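# Return the fallen case upright to the pallet

## Task

A sixth closed case has tipped off a pallet near the +y end of the track and now lies on its side on the floor a few metres toward -y; five others stand lid up on the pallet in two rows of three spots. Put the fallen case into the one empty spot with its lid (the taped face, with the side arrows pointing up) facing up, while all five others stay standing in their rows. If it cannot go in the spot, it should at least end lid up, ideally on the pallet rather than the floor or table. Picking it up from the floor is allowed, but it must finish lid up. At the end, release it and move the tool away; the result only counts if the case stays put without the robot holding it.

## Robot and tools

Robot: two arms, left_arm and right_arm, each riding its own carriage on one shared track along y (x = 0). left_rail carries left_arm on the +y half, right_rail carries right_arm on the -y half. Each arm base sits at x = 0, y = its carriage position_m, z = 0.04 m, facing +x. Each arm ends in a vacuum tool with four suction cups and two air channels, a and b.

Scene frame (used in results): fixed to the table, table top at z = 0, +z up, +x the direction the arms face, +y to their left, y = 0 at track middle. The table spans x from 0.50 m outward and y from -0.90 to 0.90 m only; everywhere else the floor is at z = -0.53. The pallet is near the +y end; the fallen case is on the floor toward -y. Cameras: cam_high, cam_low, cam_pallet_north (over the -y end), cam_pallet_south (over the +y end), cam_left_wrist, cam_right_wrist. In the two pallet cameras, +y runs roughly rightward in the image.

Tool execute_actions, argument actions: a list of action objects run in order. Each action may contain:
- rows: 1 to 15 rows, each one control step (1/30 s). Every row is a single list of 16 numbers, each in [-1, 1], covering both arms: left_arm dx, dy, dz, rx, ry, rz, left suction_a, suction_b, then the same eight for right_arm. The six motion numbers are an offset, not a pose: the target for that cup point relative to where it measured at the action's start (for a call's first action, the last reported pose), expressed in the cup point's own axes. Every row is relative to that same start, not to the previous row. Scale: 1.0 = 0.6 m for dx/dy/dz and 180 degrees for the rotation vector rx, ry, rz. Suction values: above 0.01 means channel on, 0 off; settings persist, so resend an idle arm's last suction values (0 is a real off command).
- steps: integer 1 to 450, default 15, at least one per row. After the rows run out the arm keeps heading to the last row's target.
- until: conditions ending the action early, e.g. {"left_rail": {"position_status": ["!=", "moving"]}} or {"all": {"status": "ended"}} / {"any": {"status": "ended"}}. Numeric comparisons need an operator (=, !=, <, <=, >, >=). It does not halt the arms.
- left_rail / right_rail: {"position_m": m, "speed_m_s": m/s} or {"stop": true}. position_m is an absolute place on the track: left_rail 0.6 to 3, right_rail -3 to -0.6. speed_m_s 0.01 to 1 (starts at 1, persists). Acceleration is 2 m/s2. Any out-of-range value or unknown key rejects the whole call. An empty actions list just returns state and images.

Tool zoom_image: camera (one of the six names) and region [x0, y0, x1, y1] in pixels, top-left origin, max 504 x 504. Image sizes: 896x504 for the four fixed cameras, 616x616 for wrist cameras.

Tool finished_scene: scene = current scene number. Irreversible; call only after the case is released, the tool is clear and the carriage has stopped.

Results: per arm, cup point position (m) and quat wxyz in the scene frame, velocities, Hand target, joint positions/velocities (rail, shoulder pan, shoulder lift, elbow, wrist 1-3), wrist force/torque in the tool's axes (noisy, offset up to about 10 N, saturates near 200 N; "no reading" is fine), suction_measured_a/b (0 to 1) and part_present_a/b (1 above 0.09). Rail lines give position_m, position_status (moving, done, contact_stop, time_out, stopped, stopped_with_arm, stopped_for_other_arm) and position_answer (taken/not_taken). Reported cup positions may be slightly off at long reach.

Motion behaviour: each step the commanded pose is clipped to 100 mm and 16 degrees from the measured pose; IK favours position over orientation. Big moves may end short, so send the remainder in another action. Ramp offsets gradually (about 0.01 per row) to avoid jerks. Drive a carriage first, wait until it is no longer moving, then move the arm; motion commands are checked more strictly while a carriage moves. "pose unreachable" means the clearance check altered or blocked the command. After stopped_with_arm, send rows the arm can follow, then resend position_m; after stopped_for_other_arm, move the arms apart, wait about 30 steps, resend.

Gripping: cups point along the cup point's +z. Cups sit at x = ±62 mm and y = -104.5 mm (channel a) or +104.5 mm (channel b); footprint 227 x 312 mm, each cup 103 mm wide. Both cups of a channel must seal fully on a flat, smooth area away from edges and holes; cardboard leaks, so readings below 0.83 are normal. Readings take about 1.3 s to settle; pull is about 381 N per cup at 0.7. Cups compress up to 21 mm. To release: lower in small steps until touching, then in one action switch both channels off and back straight away. A cup stuck on the table is freed by switching it off.

Avoid: dropping or tossing the case, fast or off-centre carrying, knocking the five standing cases, pushing anything out of the work area, hard pressing into surfaces, and any contact between the two arms (tools, cups, cameras, carriages, and whatever a tool holds count as that arm). 400 N outside force or a joint torque over its limit (pan/lift 664, elbow 389, wrists 96.3 N m) stops that arm for 10 s. For a handover, set down, turn the giver off first, lift it clear, then grip with the other. Occasionally a loose object gets nudged by itself.

Each tool is called after ">>>" in YAML: its name, and indented under it one key for each argument.

## Session

>>> execute_actions:
  actions: []

Scene clock: 0.00 s.
left_arm: end_effector_position=(+0.8499, +0.8023, +0.4415) suction_measured_a=0.00 part_present_a=0 suction_measured_b=0.00 part_present_b=0 end_effector_quat_wxyz=(+0.001, +0.000, +1.000, -0.001) end_effector_velocity=(-0.000, +0.000, +0.000) end_effector_angular_velocity=(+0.000, -0.000, +0.000) | right_arm: end_effector_position=(+0.8497, -2.2418, +0.4413) suction_measured_a=0.00 part_present_a=0 suction_measured_b=0.00 part_present_b=0 end_effector_quat_wxyz=(+0.001, -0.000, +1.000, -0.000) end_effector_velocity=(+0.000, -0.000, -0.000) end_effector_angular_velocity=(+0.000, +0.000, -0.000)
Joint positions: left_arm=[ 0.803 -0.24  -1.5    2.091 -2.165 -1.572  1.331] | right_arm=[-2.243 -0.238 -1.5    2.092 -2.165 -1.571  1.333]
Joint velocities: left_arm=[ 0.  0. -0.  0.  0.  0. -0.] | right_arm=[ 0. -0.  0. -0.  0.  0. -0.]
Wrist force (N, on the end effector, along its own x y z axes, offset not removed): no reading
Wrist torque (N m, same axes, about the end effector's origin, offset not removed): no reading
Hand target (left_arm): +0.850, +0.802, +0.442; +0.001, +0.000, +1.000, -0.001
Hand target (right_arm): +0.850, -2.242, +0.441; +0.001, -0.000, +1.000, -0.000
left_rail: position_m=0.803 position_m_goal=0.803 speed_m_s=1.00 position_status=done position_answer=taken refusals=0
right_rail: position_m=-2.243 position_m_goal=-2.243 speed_m_s=1.00 position_status=done position_answer=taken refusals=0

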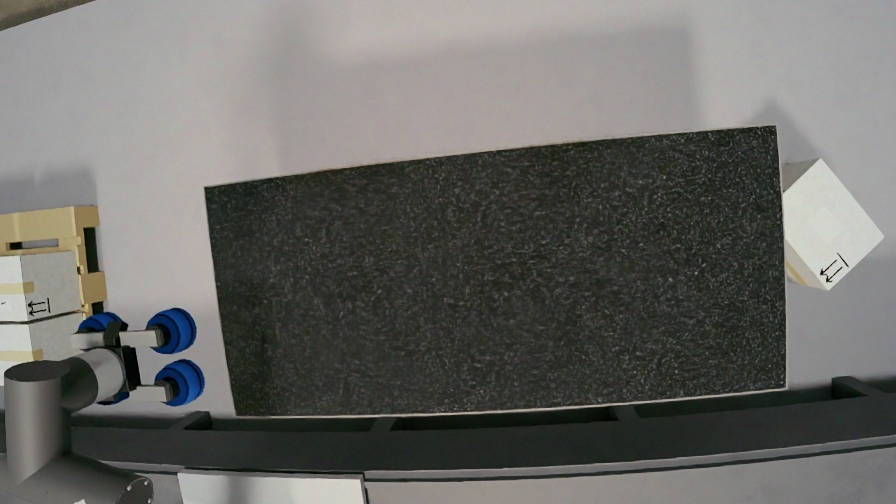

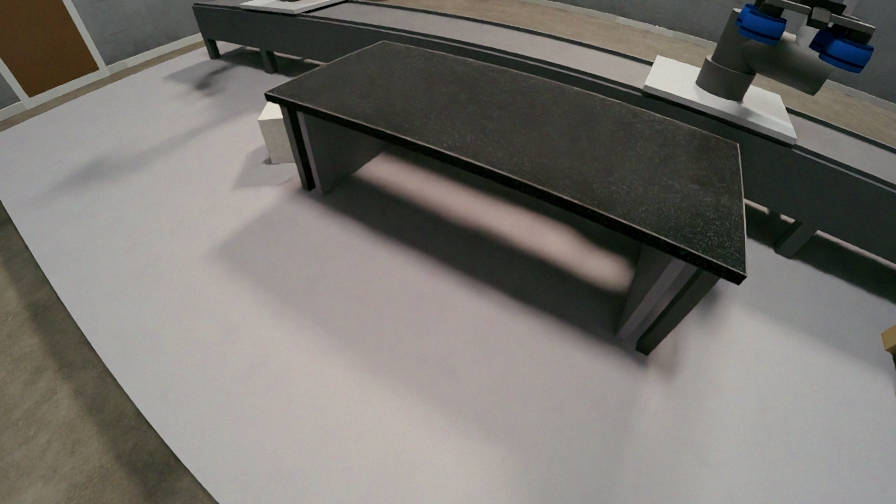

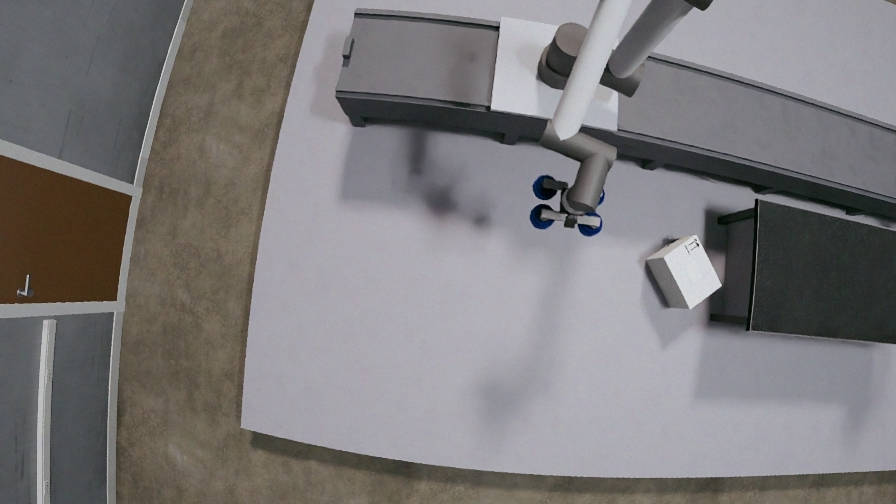

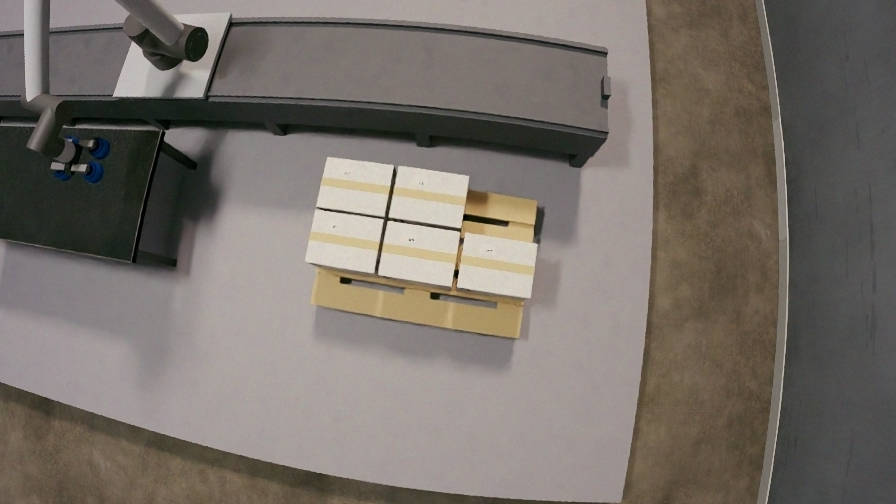

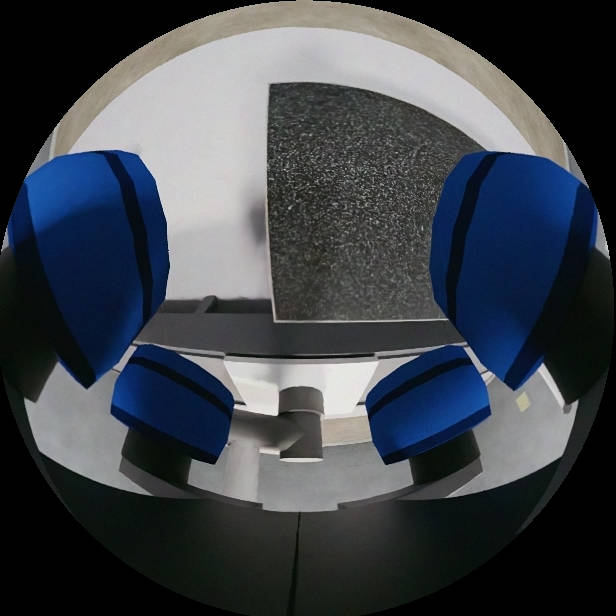

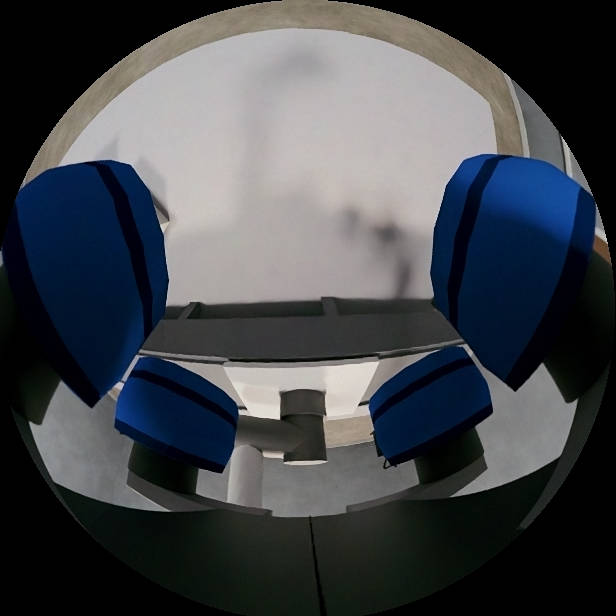

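>>> execute_actions:
  actions:
    - {"right_rail":{"position_m":-1.4},"left_rail":{"position_m":3.0},"steps":120,"until":{"right_rail":{"position_status":["!=","moving"]}}}
    - {"rows":[[0,0,0,0,0,0,0,0,-0.15,0,0.6,0,0,0,0,0]],"steps":70}

Scene clock: 8.07 s.
left_arm: end_effector_position=(+0.8499, +2.9991, +0.4415) suction_measured_a=0.00 part_present_a=0 suction_measured_b=0.00 part_present_b=0 end_effector_quat_wxyz=(+0.001, +0.000, +1.000, -0.001) end_effector_velocity=(-0.000, -0.000, +0.000) end_effector_angular_velocity=(-0.000, -0.000, -0.000) | right_arm: end_effector_position=(+0.9403, -1.3990, +0.0815) suction_measured_a=0.00 part_present_a=0 suction_measured_b=0.00 part_present_b=0 end_effector_quat_wxyz=(+0.001, -0.000, +1.000, -0.000) end_effector_velocity=(-0.000, +0.000, -0.000) end_effector_angular_velocity=(+0.000, +0.000, +0.000)
Joint positions: left_arm=[ 3.    -0.24  -1.5    2.091 -2.165 -1.572  1.331] | right_arm=[-1.4   -0.214 -1.044  2.152 -2.68  -1.571  1.356]
Joint velocities: left_arm=[ 0. -0. -0.  0. -0. -0. -0.] | right_arm=[ 0.  0.  0.  0. -0. -0. -0.]
Wrist force (N, on the end effector, along its own x y z axes, offset not removed): left_arm=[2.2 0.8 -0.4] | right_arm=[-0.8 -6.1 1.1]
Wrist torque (N m, same axes, about the end effector's origin, offset not removed): left_arm=[-0.15 -0.43 0.04] | right_arm=[-0.88 0.03 -0.06]
Hand target (left_arm): +0.850, +2.999, +0.442; +0.001, +0.000, +1.000, -0.001
Hand target (right_arm): +0.940, -1.399, +0.082; +0.001, -0.000, +1.000, -0.000
Off the commanded pose (left_arm): 0.000 m, 0 deg.
Off the commanded pose (right_arm): 0.000 m, 0 deg.
left_rail: position_m=3.000 position_m_goal=3.000 speed_m_s=1.00 position_status=done position_answer=taken refusals=0
right_rail: position_m=-1.400 position_m_goal=-1.400 speed_m_s=1.00 position_status=done position_answer=taken refusals=0

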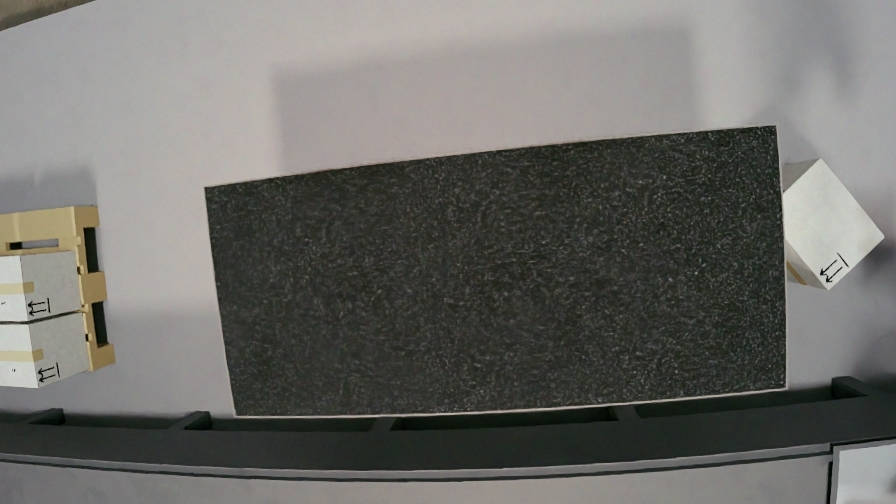

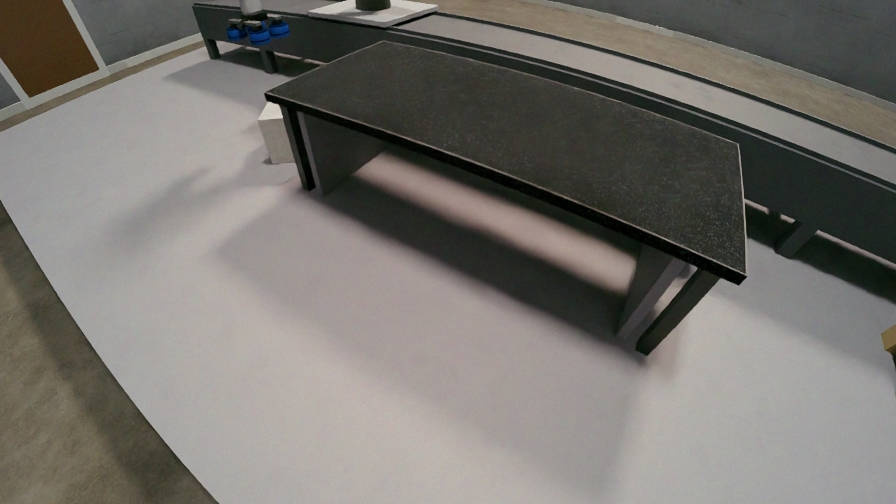

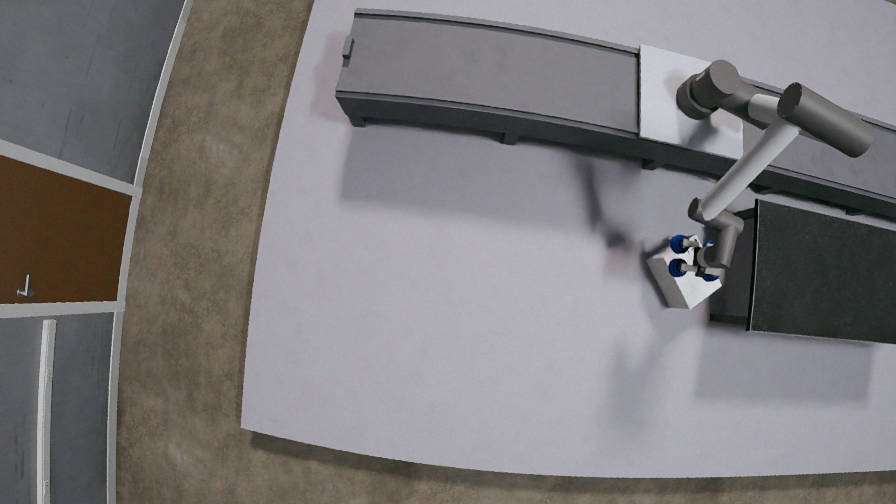

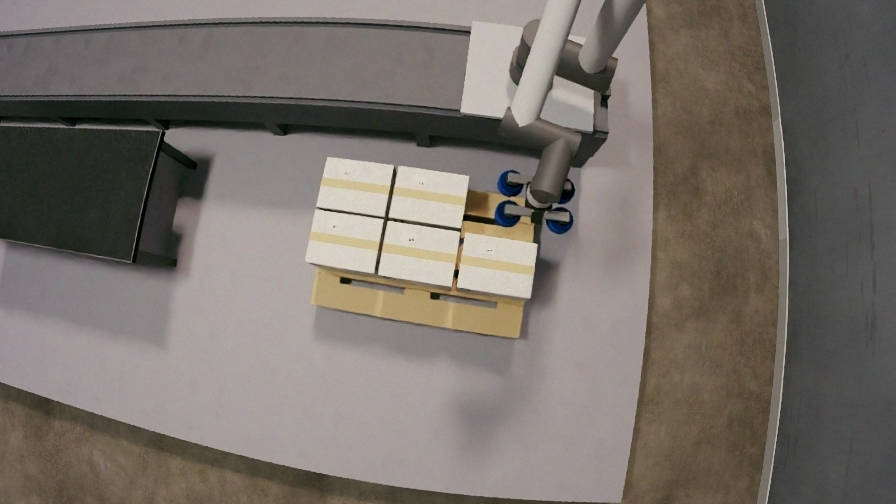

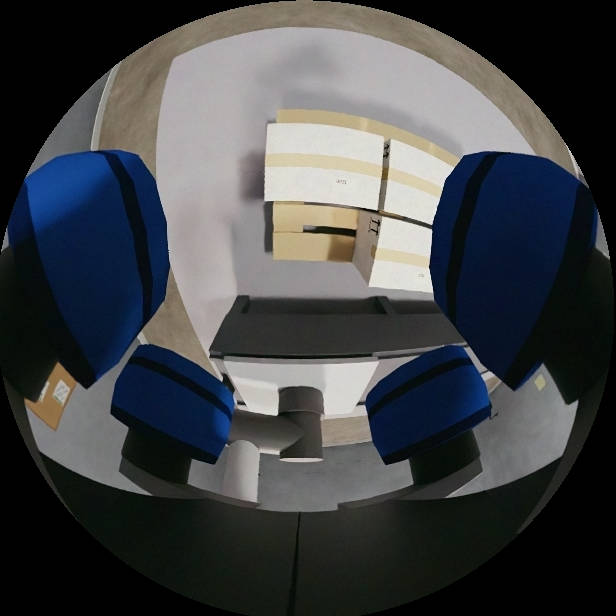

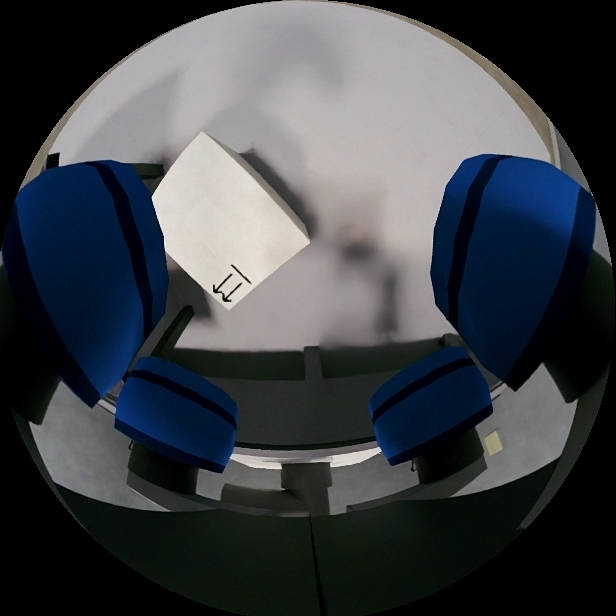

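>>> execute_actions:
  actions:
    - {"rows":[[0,0,0,0,0,0,0,0,-0.1,0.35,0,0,0,0.25,0,0]],"steps":60}
    - {"rows":[[0,0,0,0,0,0,0,0,0,0,0.3,0,0,0,0,0]],"steps":50}

Scene clock: 20.97 s.
left_arm: end_effector_position=(+0.8499, +2.9991, +0.4415) suction_measured_a=0.00 part_present_a=0 suction_measured_b=0.00 part_present_b=0 end_effector_quat_wxyz=(+0.001, +0.000, +1.000, -0.001) end_effector_velocity=(-0.000, +0.000, +0.000) end_effector_angular_velocity=(-0.000, -0.000, +0.000) | right_arm: end_effector_position=(+1.0004, -1.1891, -0.0983) suction_measured_a=0.00 part_present_a=0 suction_measured_b=0.00 part_present_b=0 end_effector_quat_wxyz=(+0.001, +0.383, +0.924, +0.000) end_effector_velocity=(-0.000, +0.000, -0.000) end_effector_angular_velocity=(-0.000, +0.000, +0.000)
Joint positions: left_arm=[ 3.    -0.24  -1.5    2.091 -2.165 -1.572  1.331] | right_arm=[-1.4    0.01  -0.778  2.03  -2.824 -1.571  2.366]
Joint velocities: left_arm=[ 0. -0. -0.  0. -0.  0. -0.] | right_arm=[ 0.  0.  0. -0. -0. -0. -0.]
Wrist force (N, on the end effector, along its own x y z axes, offset not removed): left_arm=[2.3 0.9 -2.6] | right_arm=[-4.1 -10.8 3.4]
Wrist torque (N m, same axes, about the end effector's origin, offset not removed): left_arm=[-0.26 -0.37 -0.08] | right_arm=[-1.44 0.44 -0.23]
Hand target (left_arm): +0.850, +2.999, +0.442; +0.001, +0.000, +1.000, -0.001
Hand target (right_arm): +1.000, -1.189, -0.098; +0.001, +0.383, +0.924, +0.000
Off the commanded pose (left_arm): 0.000 m, 0 deg.
Off the commanded pose (right_arm): 0.000 m, 0 deg.
left_rail: position_m=3.000 position_m_goal=3.000 speed_m_s=1.00 position_status=done position_answer=taken refusals=0
right_rail: position_m=-1.400 position_m_goal=-1.400 speed_m_s=1.00 position_status=done position_answer=taken refusals=0

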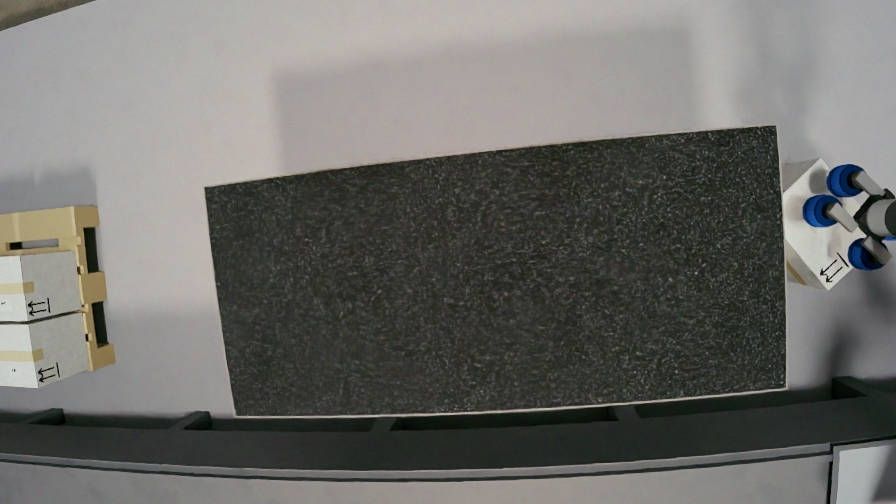

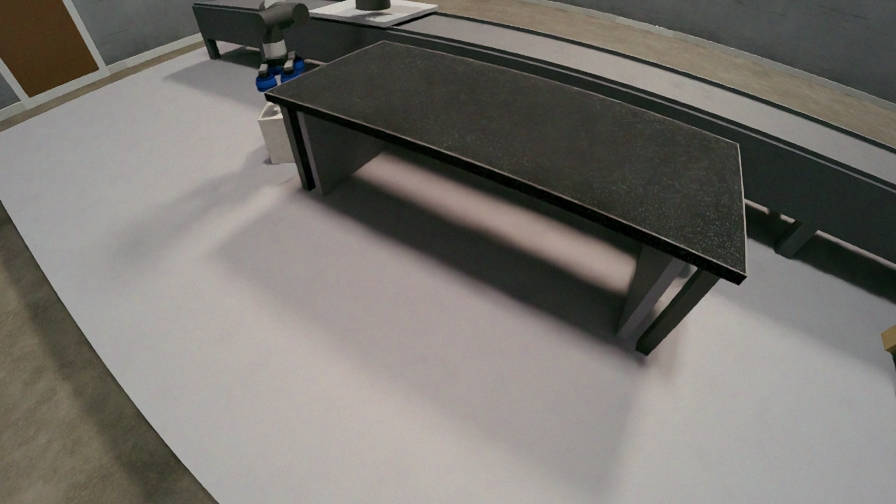

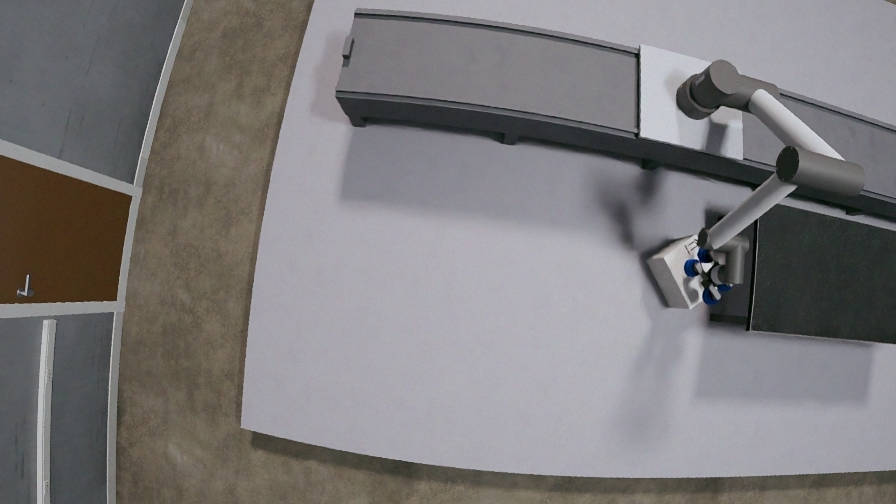

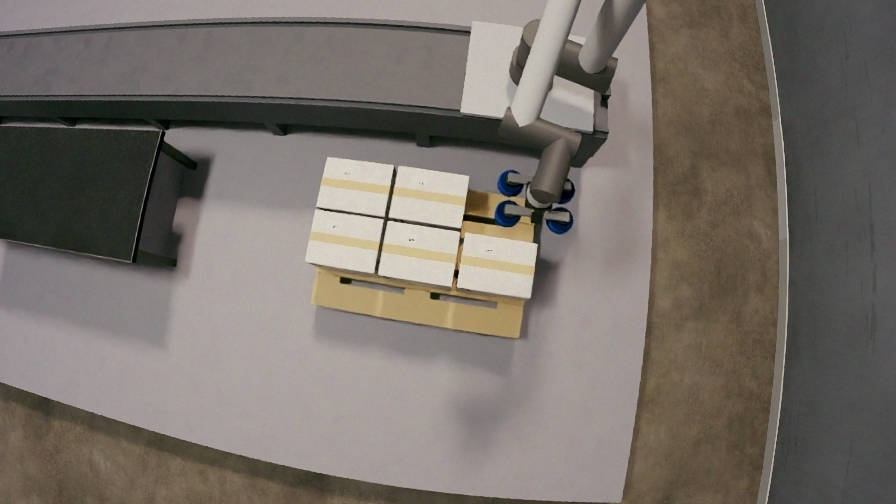

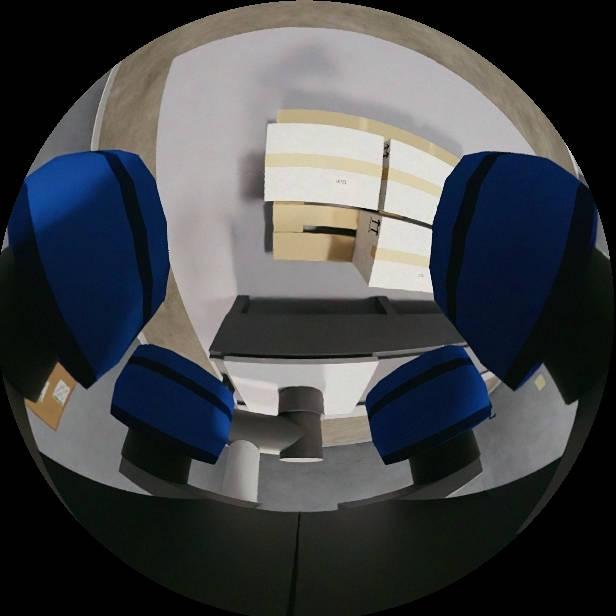

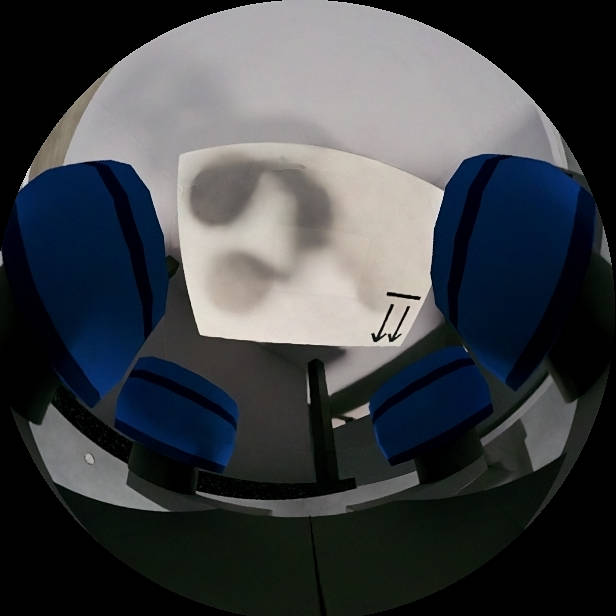

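>>> execute_actions:
  actions:
    - {"rows":[[0,0,0,0,0,0,0,0,-0.01,-0.01,0.1,0,0,0,1,1],[0,0,0,0,0,0,0,0,-0.015,-0.01,0.2,0,0,0,1,1]],"steps":40}
    - {"rows":[[0,0,0,0,0,0,0,0,0,0,0.03,0,0,0,1,1]],"steps":30}
    - {"rows":[[0,0,0,0,0,0,0,0,0,0,0.033,0,0,0,1,1]],"steps":50}

Scene clock: 31.07 s.
left_arm: end_effector_position=(+0.8499, +2.9991, +0.4415) suction_measured_a=0.00 part_present_a=0 suction_measured_b=0.00 part_present_b=0 end_effector_quat_wxyz=(+0.001, +0.000, +1.000, -0.001) end_effector_velocity=(+0.000, +0.000, -0.000) end_effector_angular_velocity=(+0.000, +0.000, +0.000) | right_arm: end_effector_position=(+1.0028, -1.1997, -0.2561) suction_measured_a=0.94 part_present_a=1 suction_measured_b=0.94 part_present_b=1 end_effector_quat_wxyz=(+0.001, +0.383, +0.924, +0.000) end_effector_velocity=(-0.000, +0.000, -0.000) end_effector_angular_velocity=(+0.000, +0.000, +0.000)
Joint positions: left_arm=[ 3.    -0.24  -1.5    2.091 -2.165 -1.572  1.331] | right_arm=[-1.4   -0.001 -0.582  1.984 -2.974 -1.571  2.356]
Joint velocities: left_arm=[ 0.  0.  0. -0.  0. -0.  0.] | right_arm=[ 0.  0.  0. -0.  0.  0. -0.]
Wrist force (N, on the end effector, along its own x y z axes, offset not removed): left_arm=[5.1 -2.6 -0.2] | right_arm=[-8.7 -13.3 -37.0]
Wrist torque (N m, same axes, about the end effector's origin, offset not removed): left_arm=[-0.67 -0.82 -0.06] | right_arm=[-4.96 -0.64 -0.14]
Hand target (left_arm): +0.850, +2.999, +0.442; +0.001, +0.000, +1.000, -0.001
Hand target (right_arm): +1.003, -1.200, -0.256; +0.001, +0.383, +0.924, +0.000
Off the commanded pose (left_arm): 0.000 m, 0 deg.
Off the commanded pose (right_arm): 0.000 m, 0 deg.
left_rail: position_m=3.000 position_m_goal=3.000 speed_m_s=1.00 position_status=done position_answer=taken refusals=0
right_rail: position_m=-1.400 position_m_goal=-1.400 speed_m_s=1.00 position_status=done position_answer=taken refusals=0

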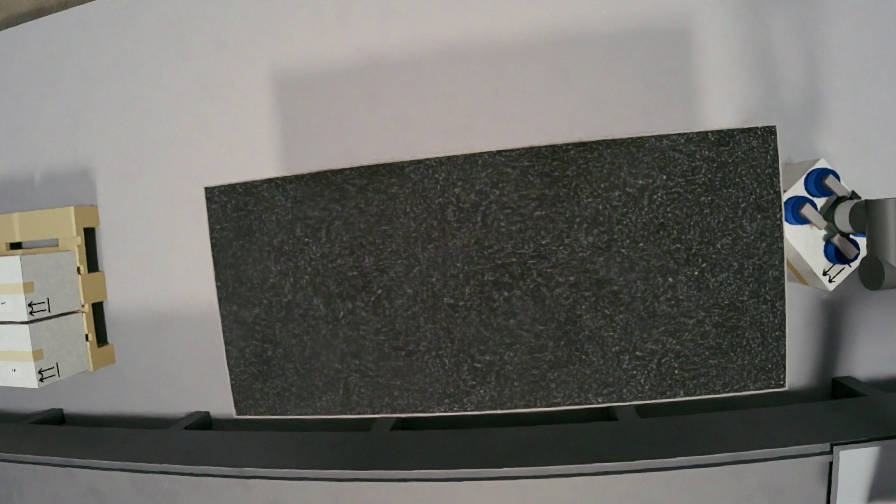

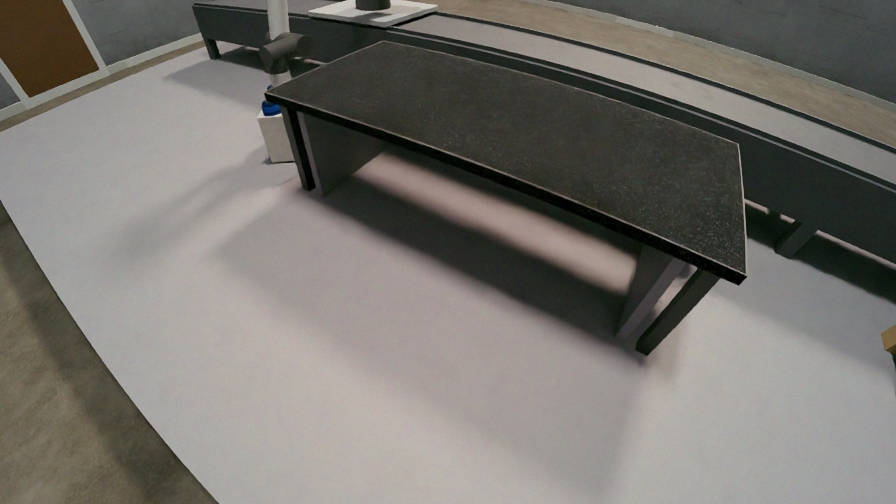

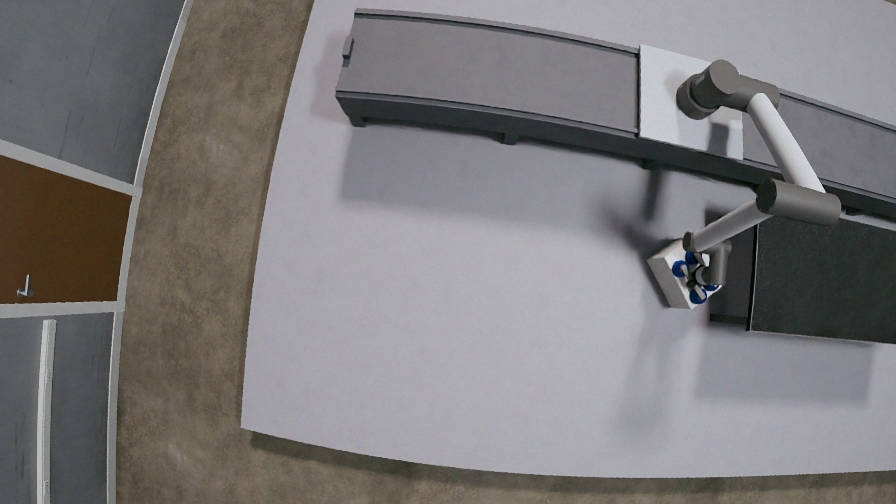

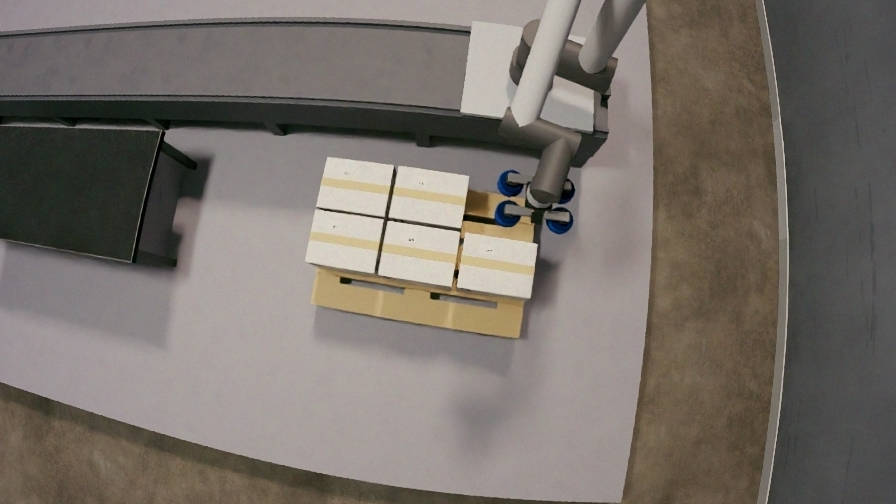

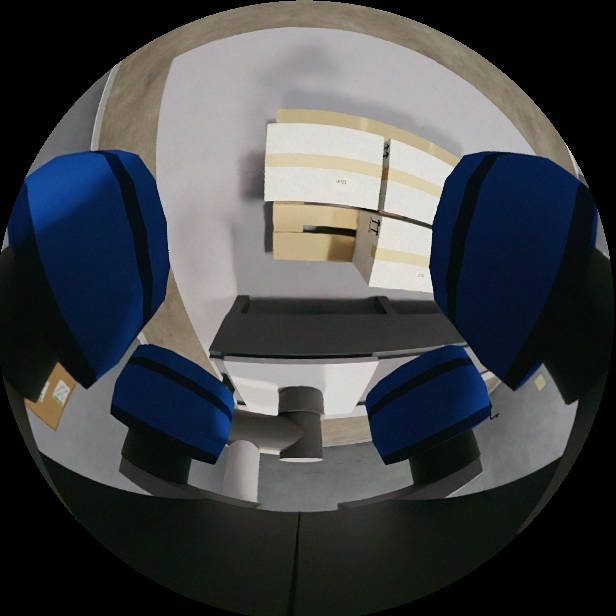

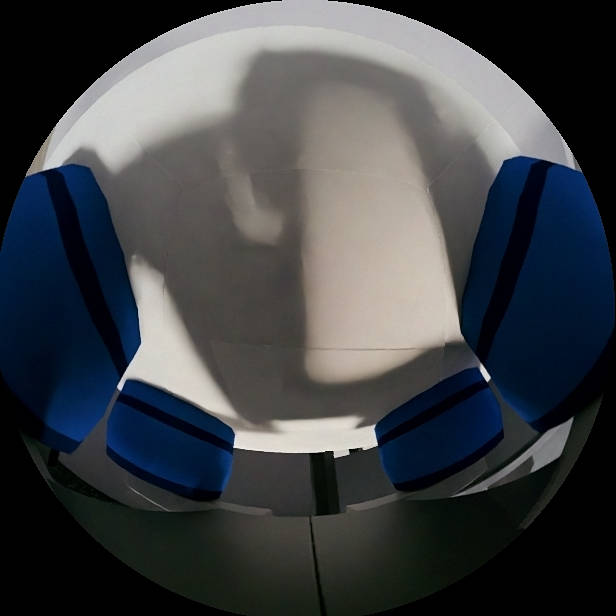

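>>> execute_actions:
  actions:
    - {"rows":[[0,0,0,0,0,0,0,0,0,0,-0.02,0,0,0,1,1],[0,0,0,0,0,0,0,0,0,0,-0.04,0,0,0,1,1]],"steps":25}
    - {"right_rail":{"position_m":-1.9,"speed_m_s":0.4},"steps":150,"until":{"right_rail":{"position_status":["!=","moving"]}}}
    - {"rows":[[0,0,0,0,0,0,0,0,0,0,-0.05,0,0,0.1,1,1],[0,0,0,0,0,0,0,0,0,0,-0.15,0,0,0.25,1,1],[0,0,0,0,0,0,0,0,0,0,-0.3,0,0,0.5,1,1],[0,0,0,0,0,0,0,0,0,0,-0.6,0,0,0.75,1,1]],"steps":150}
    - {"rows":[[0,0,0,0,0,0,0,0,0,0,-0.1,0,0.1,0,1,1],[0,0,0,0,0,0,0,0,0.05,0,-0.2,0,0.2,0,1,1],[0,0,0,0,0,0,0,0,0.1,0,-0.3,0,0.35,0,1,1],[0,0,0,0,0,0,0,0,0.15,0,-0.45,0,0.5,0,1,1]],"steps":150}

Scene clock: 55.80 s.
left_arm: end_effector_position=(+0.8499, +2.9991, +0.4415) suction_measured_a=0.00 part_present_a=0 suction_measured_b=0.00 part_present_b=0 end_effector_quat_wxyz=(+0.001, +0.000, +1.000, -0.001) end_effector_velocity=(-0.000, +0.000, +0.000) end_effector_angular_velocity=(-0.000, -0.000, +0.000) | right_arm: end_effector_position=(+1.0917, -1.6999, +0.3981) suction_measured_a=0.94 part_present_a=1 suction_measured_b=0.94 part_present_b=1 end_effector_quat_wxyz=(-0.000, +0.706, -0.000, +0.708) end_effector_velocity=(-0.000, +0.000, +0.000) end_effector_angular_velocity=(-0.000, -0.000, -0.000)
Joint positions: left_arm=[ 3.    -0.24  -1.5    2.091 -2.165 -1.572  1.331] | right_arm=[-1.9   -0.001 -0.855  2.093 -4.381 -1.569  4.713]
Joint velocities: left_arm=[ 0.  0. -0.  0. -0. -0.  0.] | right_arm=[ 0.  0. -0.  0. -0. -0. -0.]
Wrist force (N, on the end effector, along its own x y z axes, offset not removed): left_arm=[3.9 -3.1 -3.7] | right_arm=[34.4 -5.8 1.9]
Wrist torque (N m, same axes, about the end effector's origin, offset not removed): left_arm=[-0.86 -0.61 -0.11] | right_arm=[-1.11 4.97 -3.09]
Hand target (left_arm): +0.850, +2.999, +0.442; +0.001, +0.000, +1.000, -0.001
Hand target (right_arm): +1.092, -1.700, +0.398; -0.000, +0.706, -0.000, +0.708
Off the commanded pose (left_arm): 0.000 m, 0 deg.
Off the commanded pose (right_arm): 0.000 m, 0 deg.
left_rail: position_m=3.000 position_m_goal=3.000 speed_m_s=1.00 position_status=done position_answer=taken refusals=0
right_rail: position_m=-1.900 position_m_goal=-1.900 speed_m_s=0.40 position_status=done position_answer=taken refusals=0

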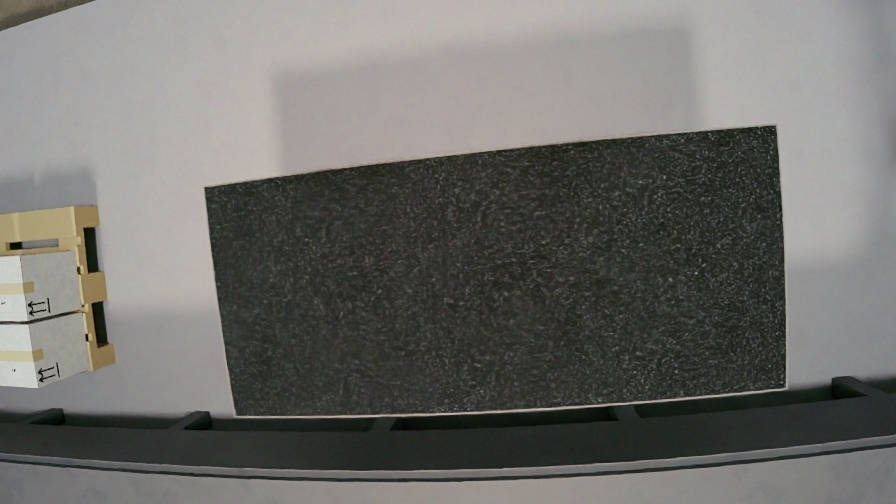

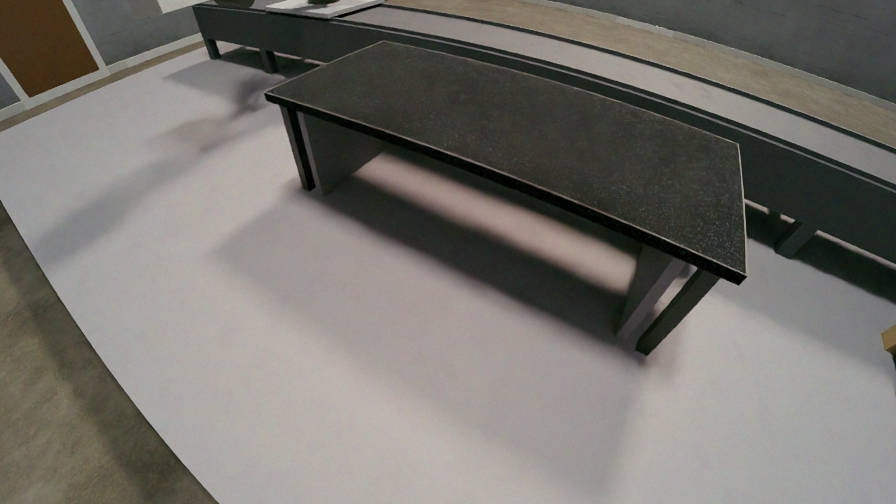

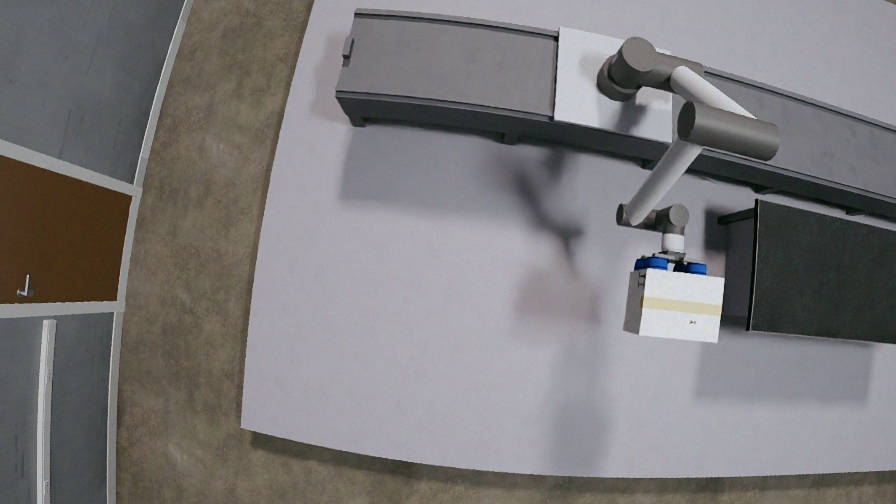

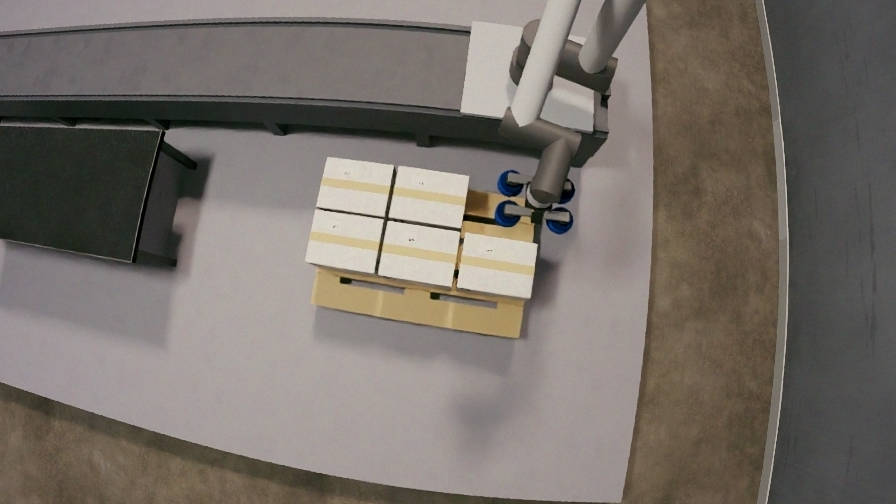

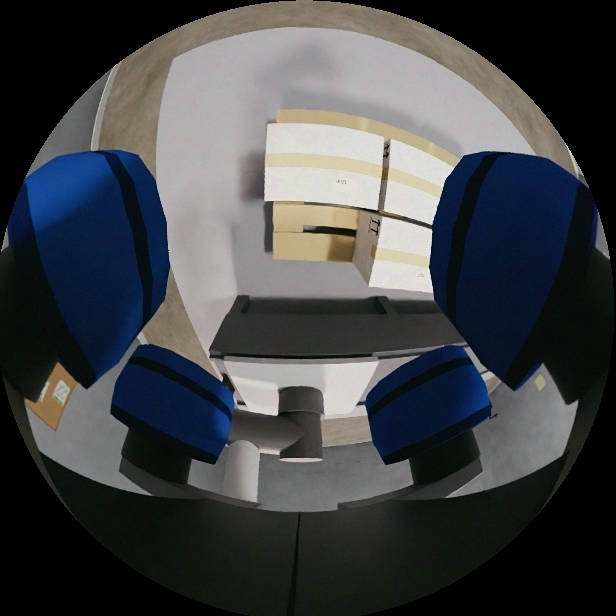

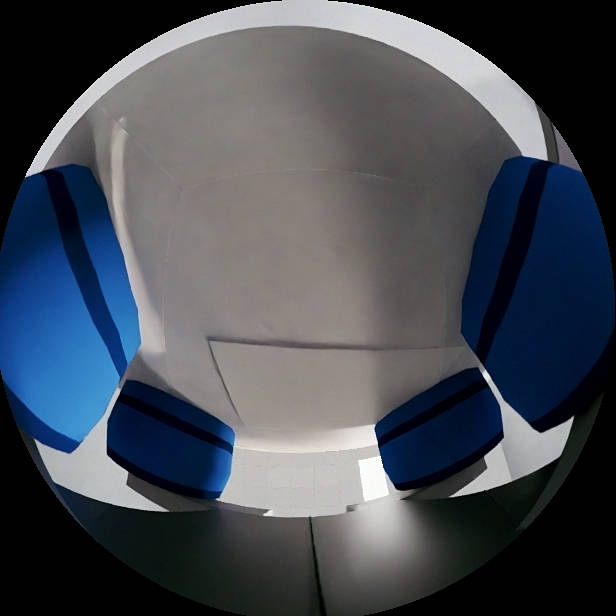

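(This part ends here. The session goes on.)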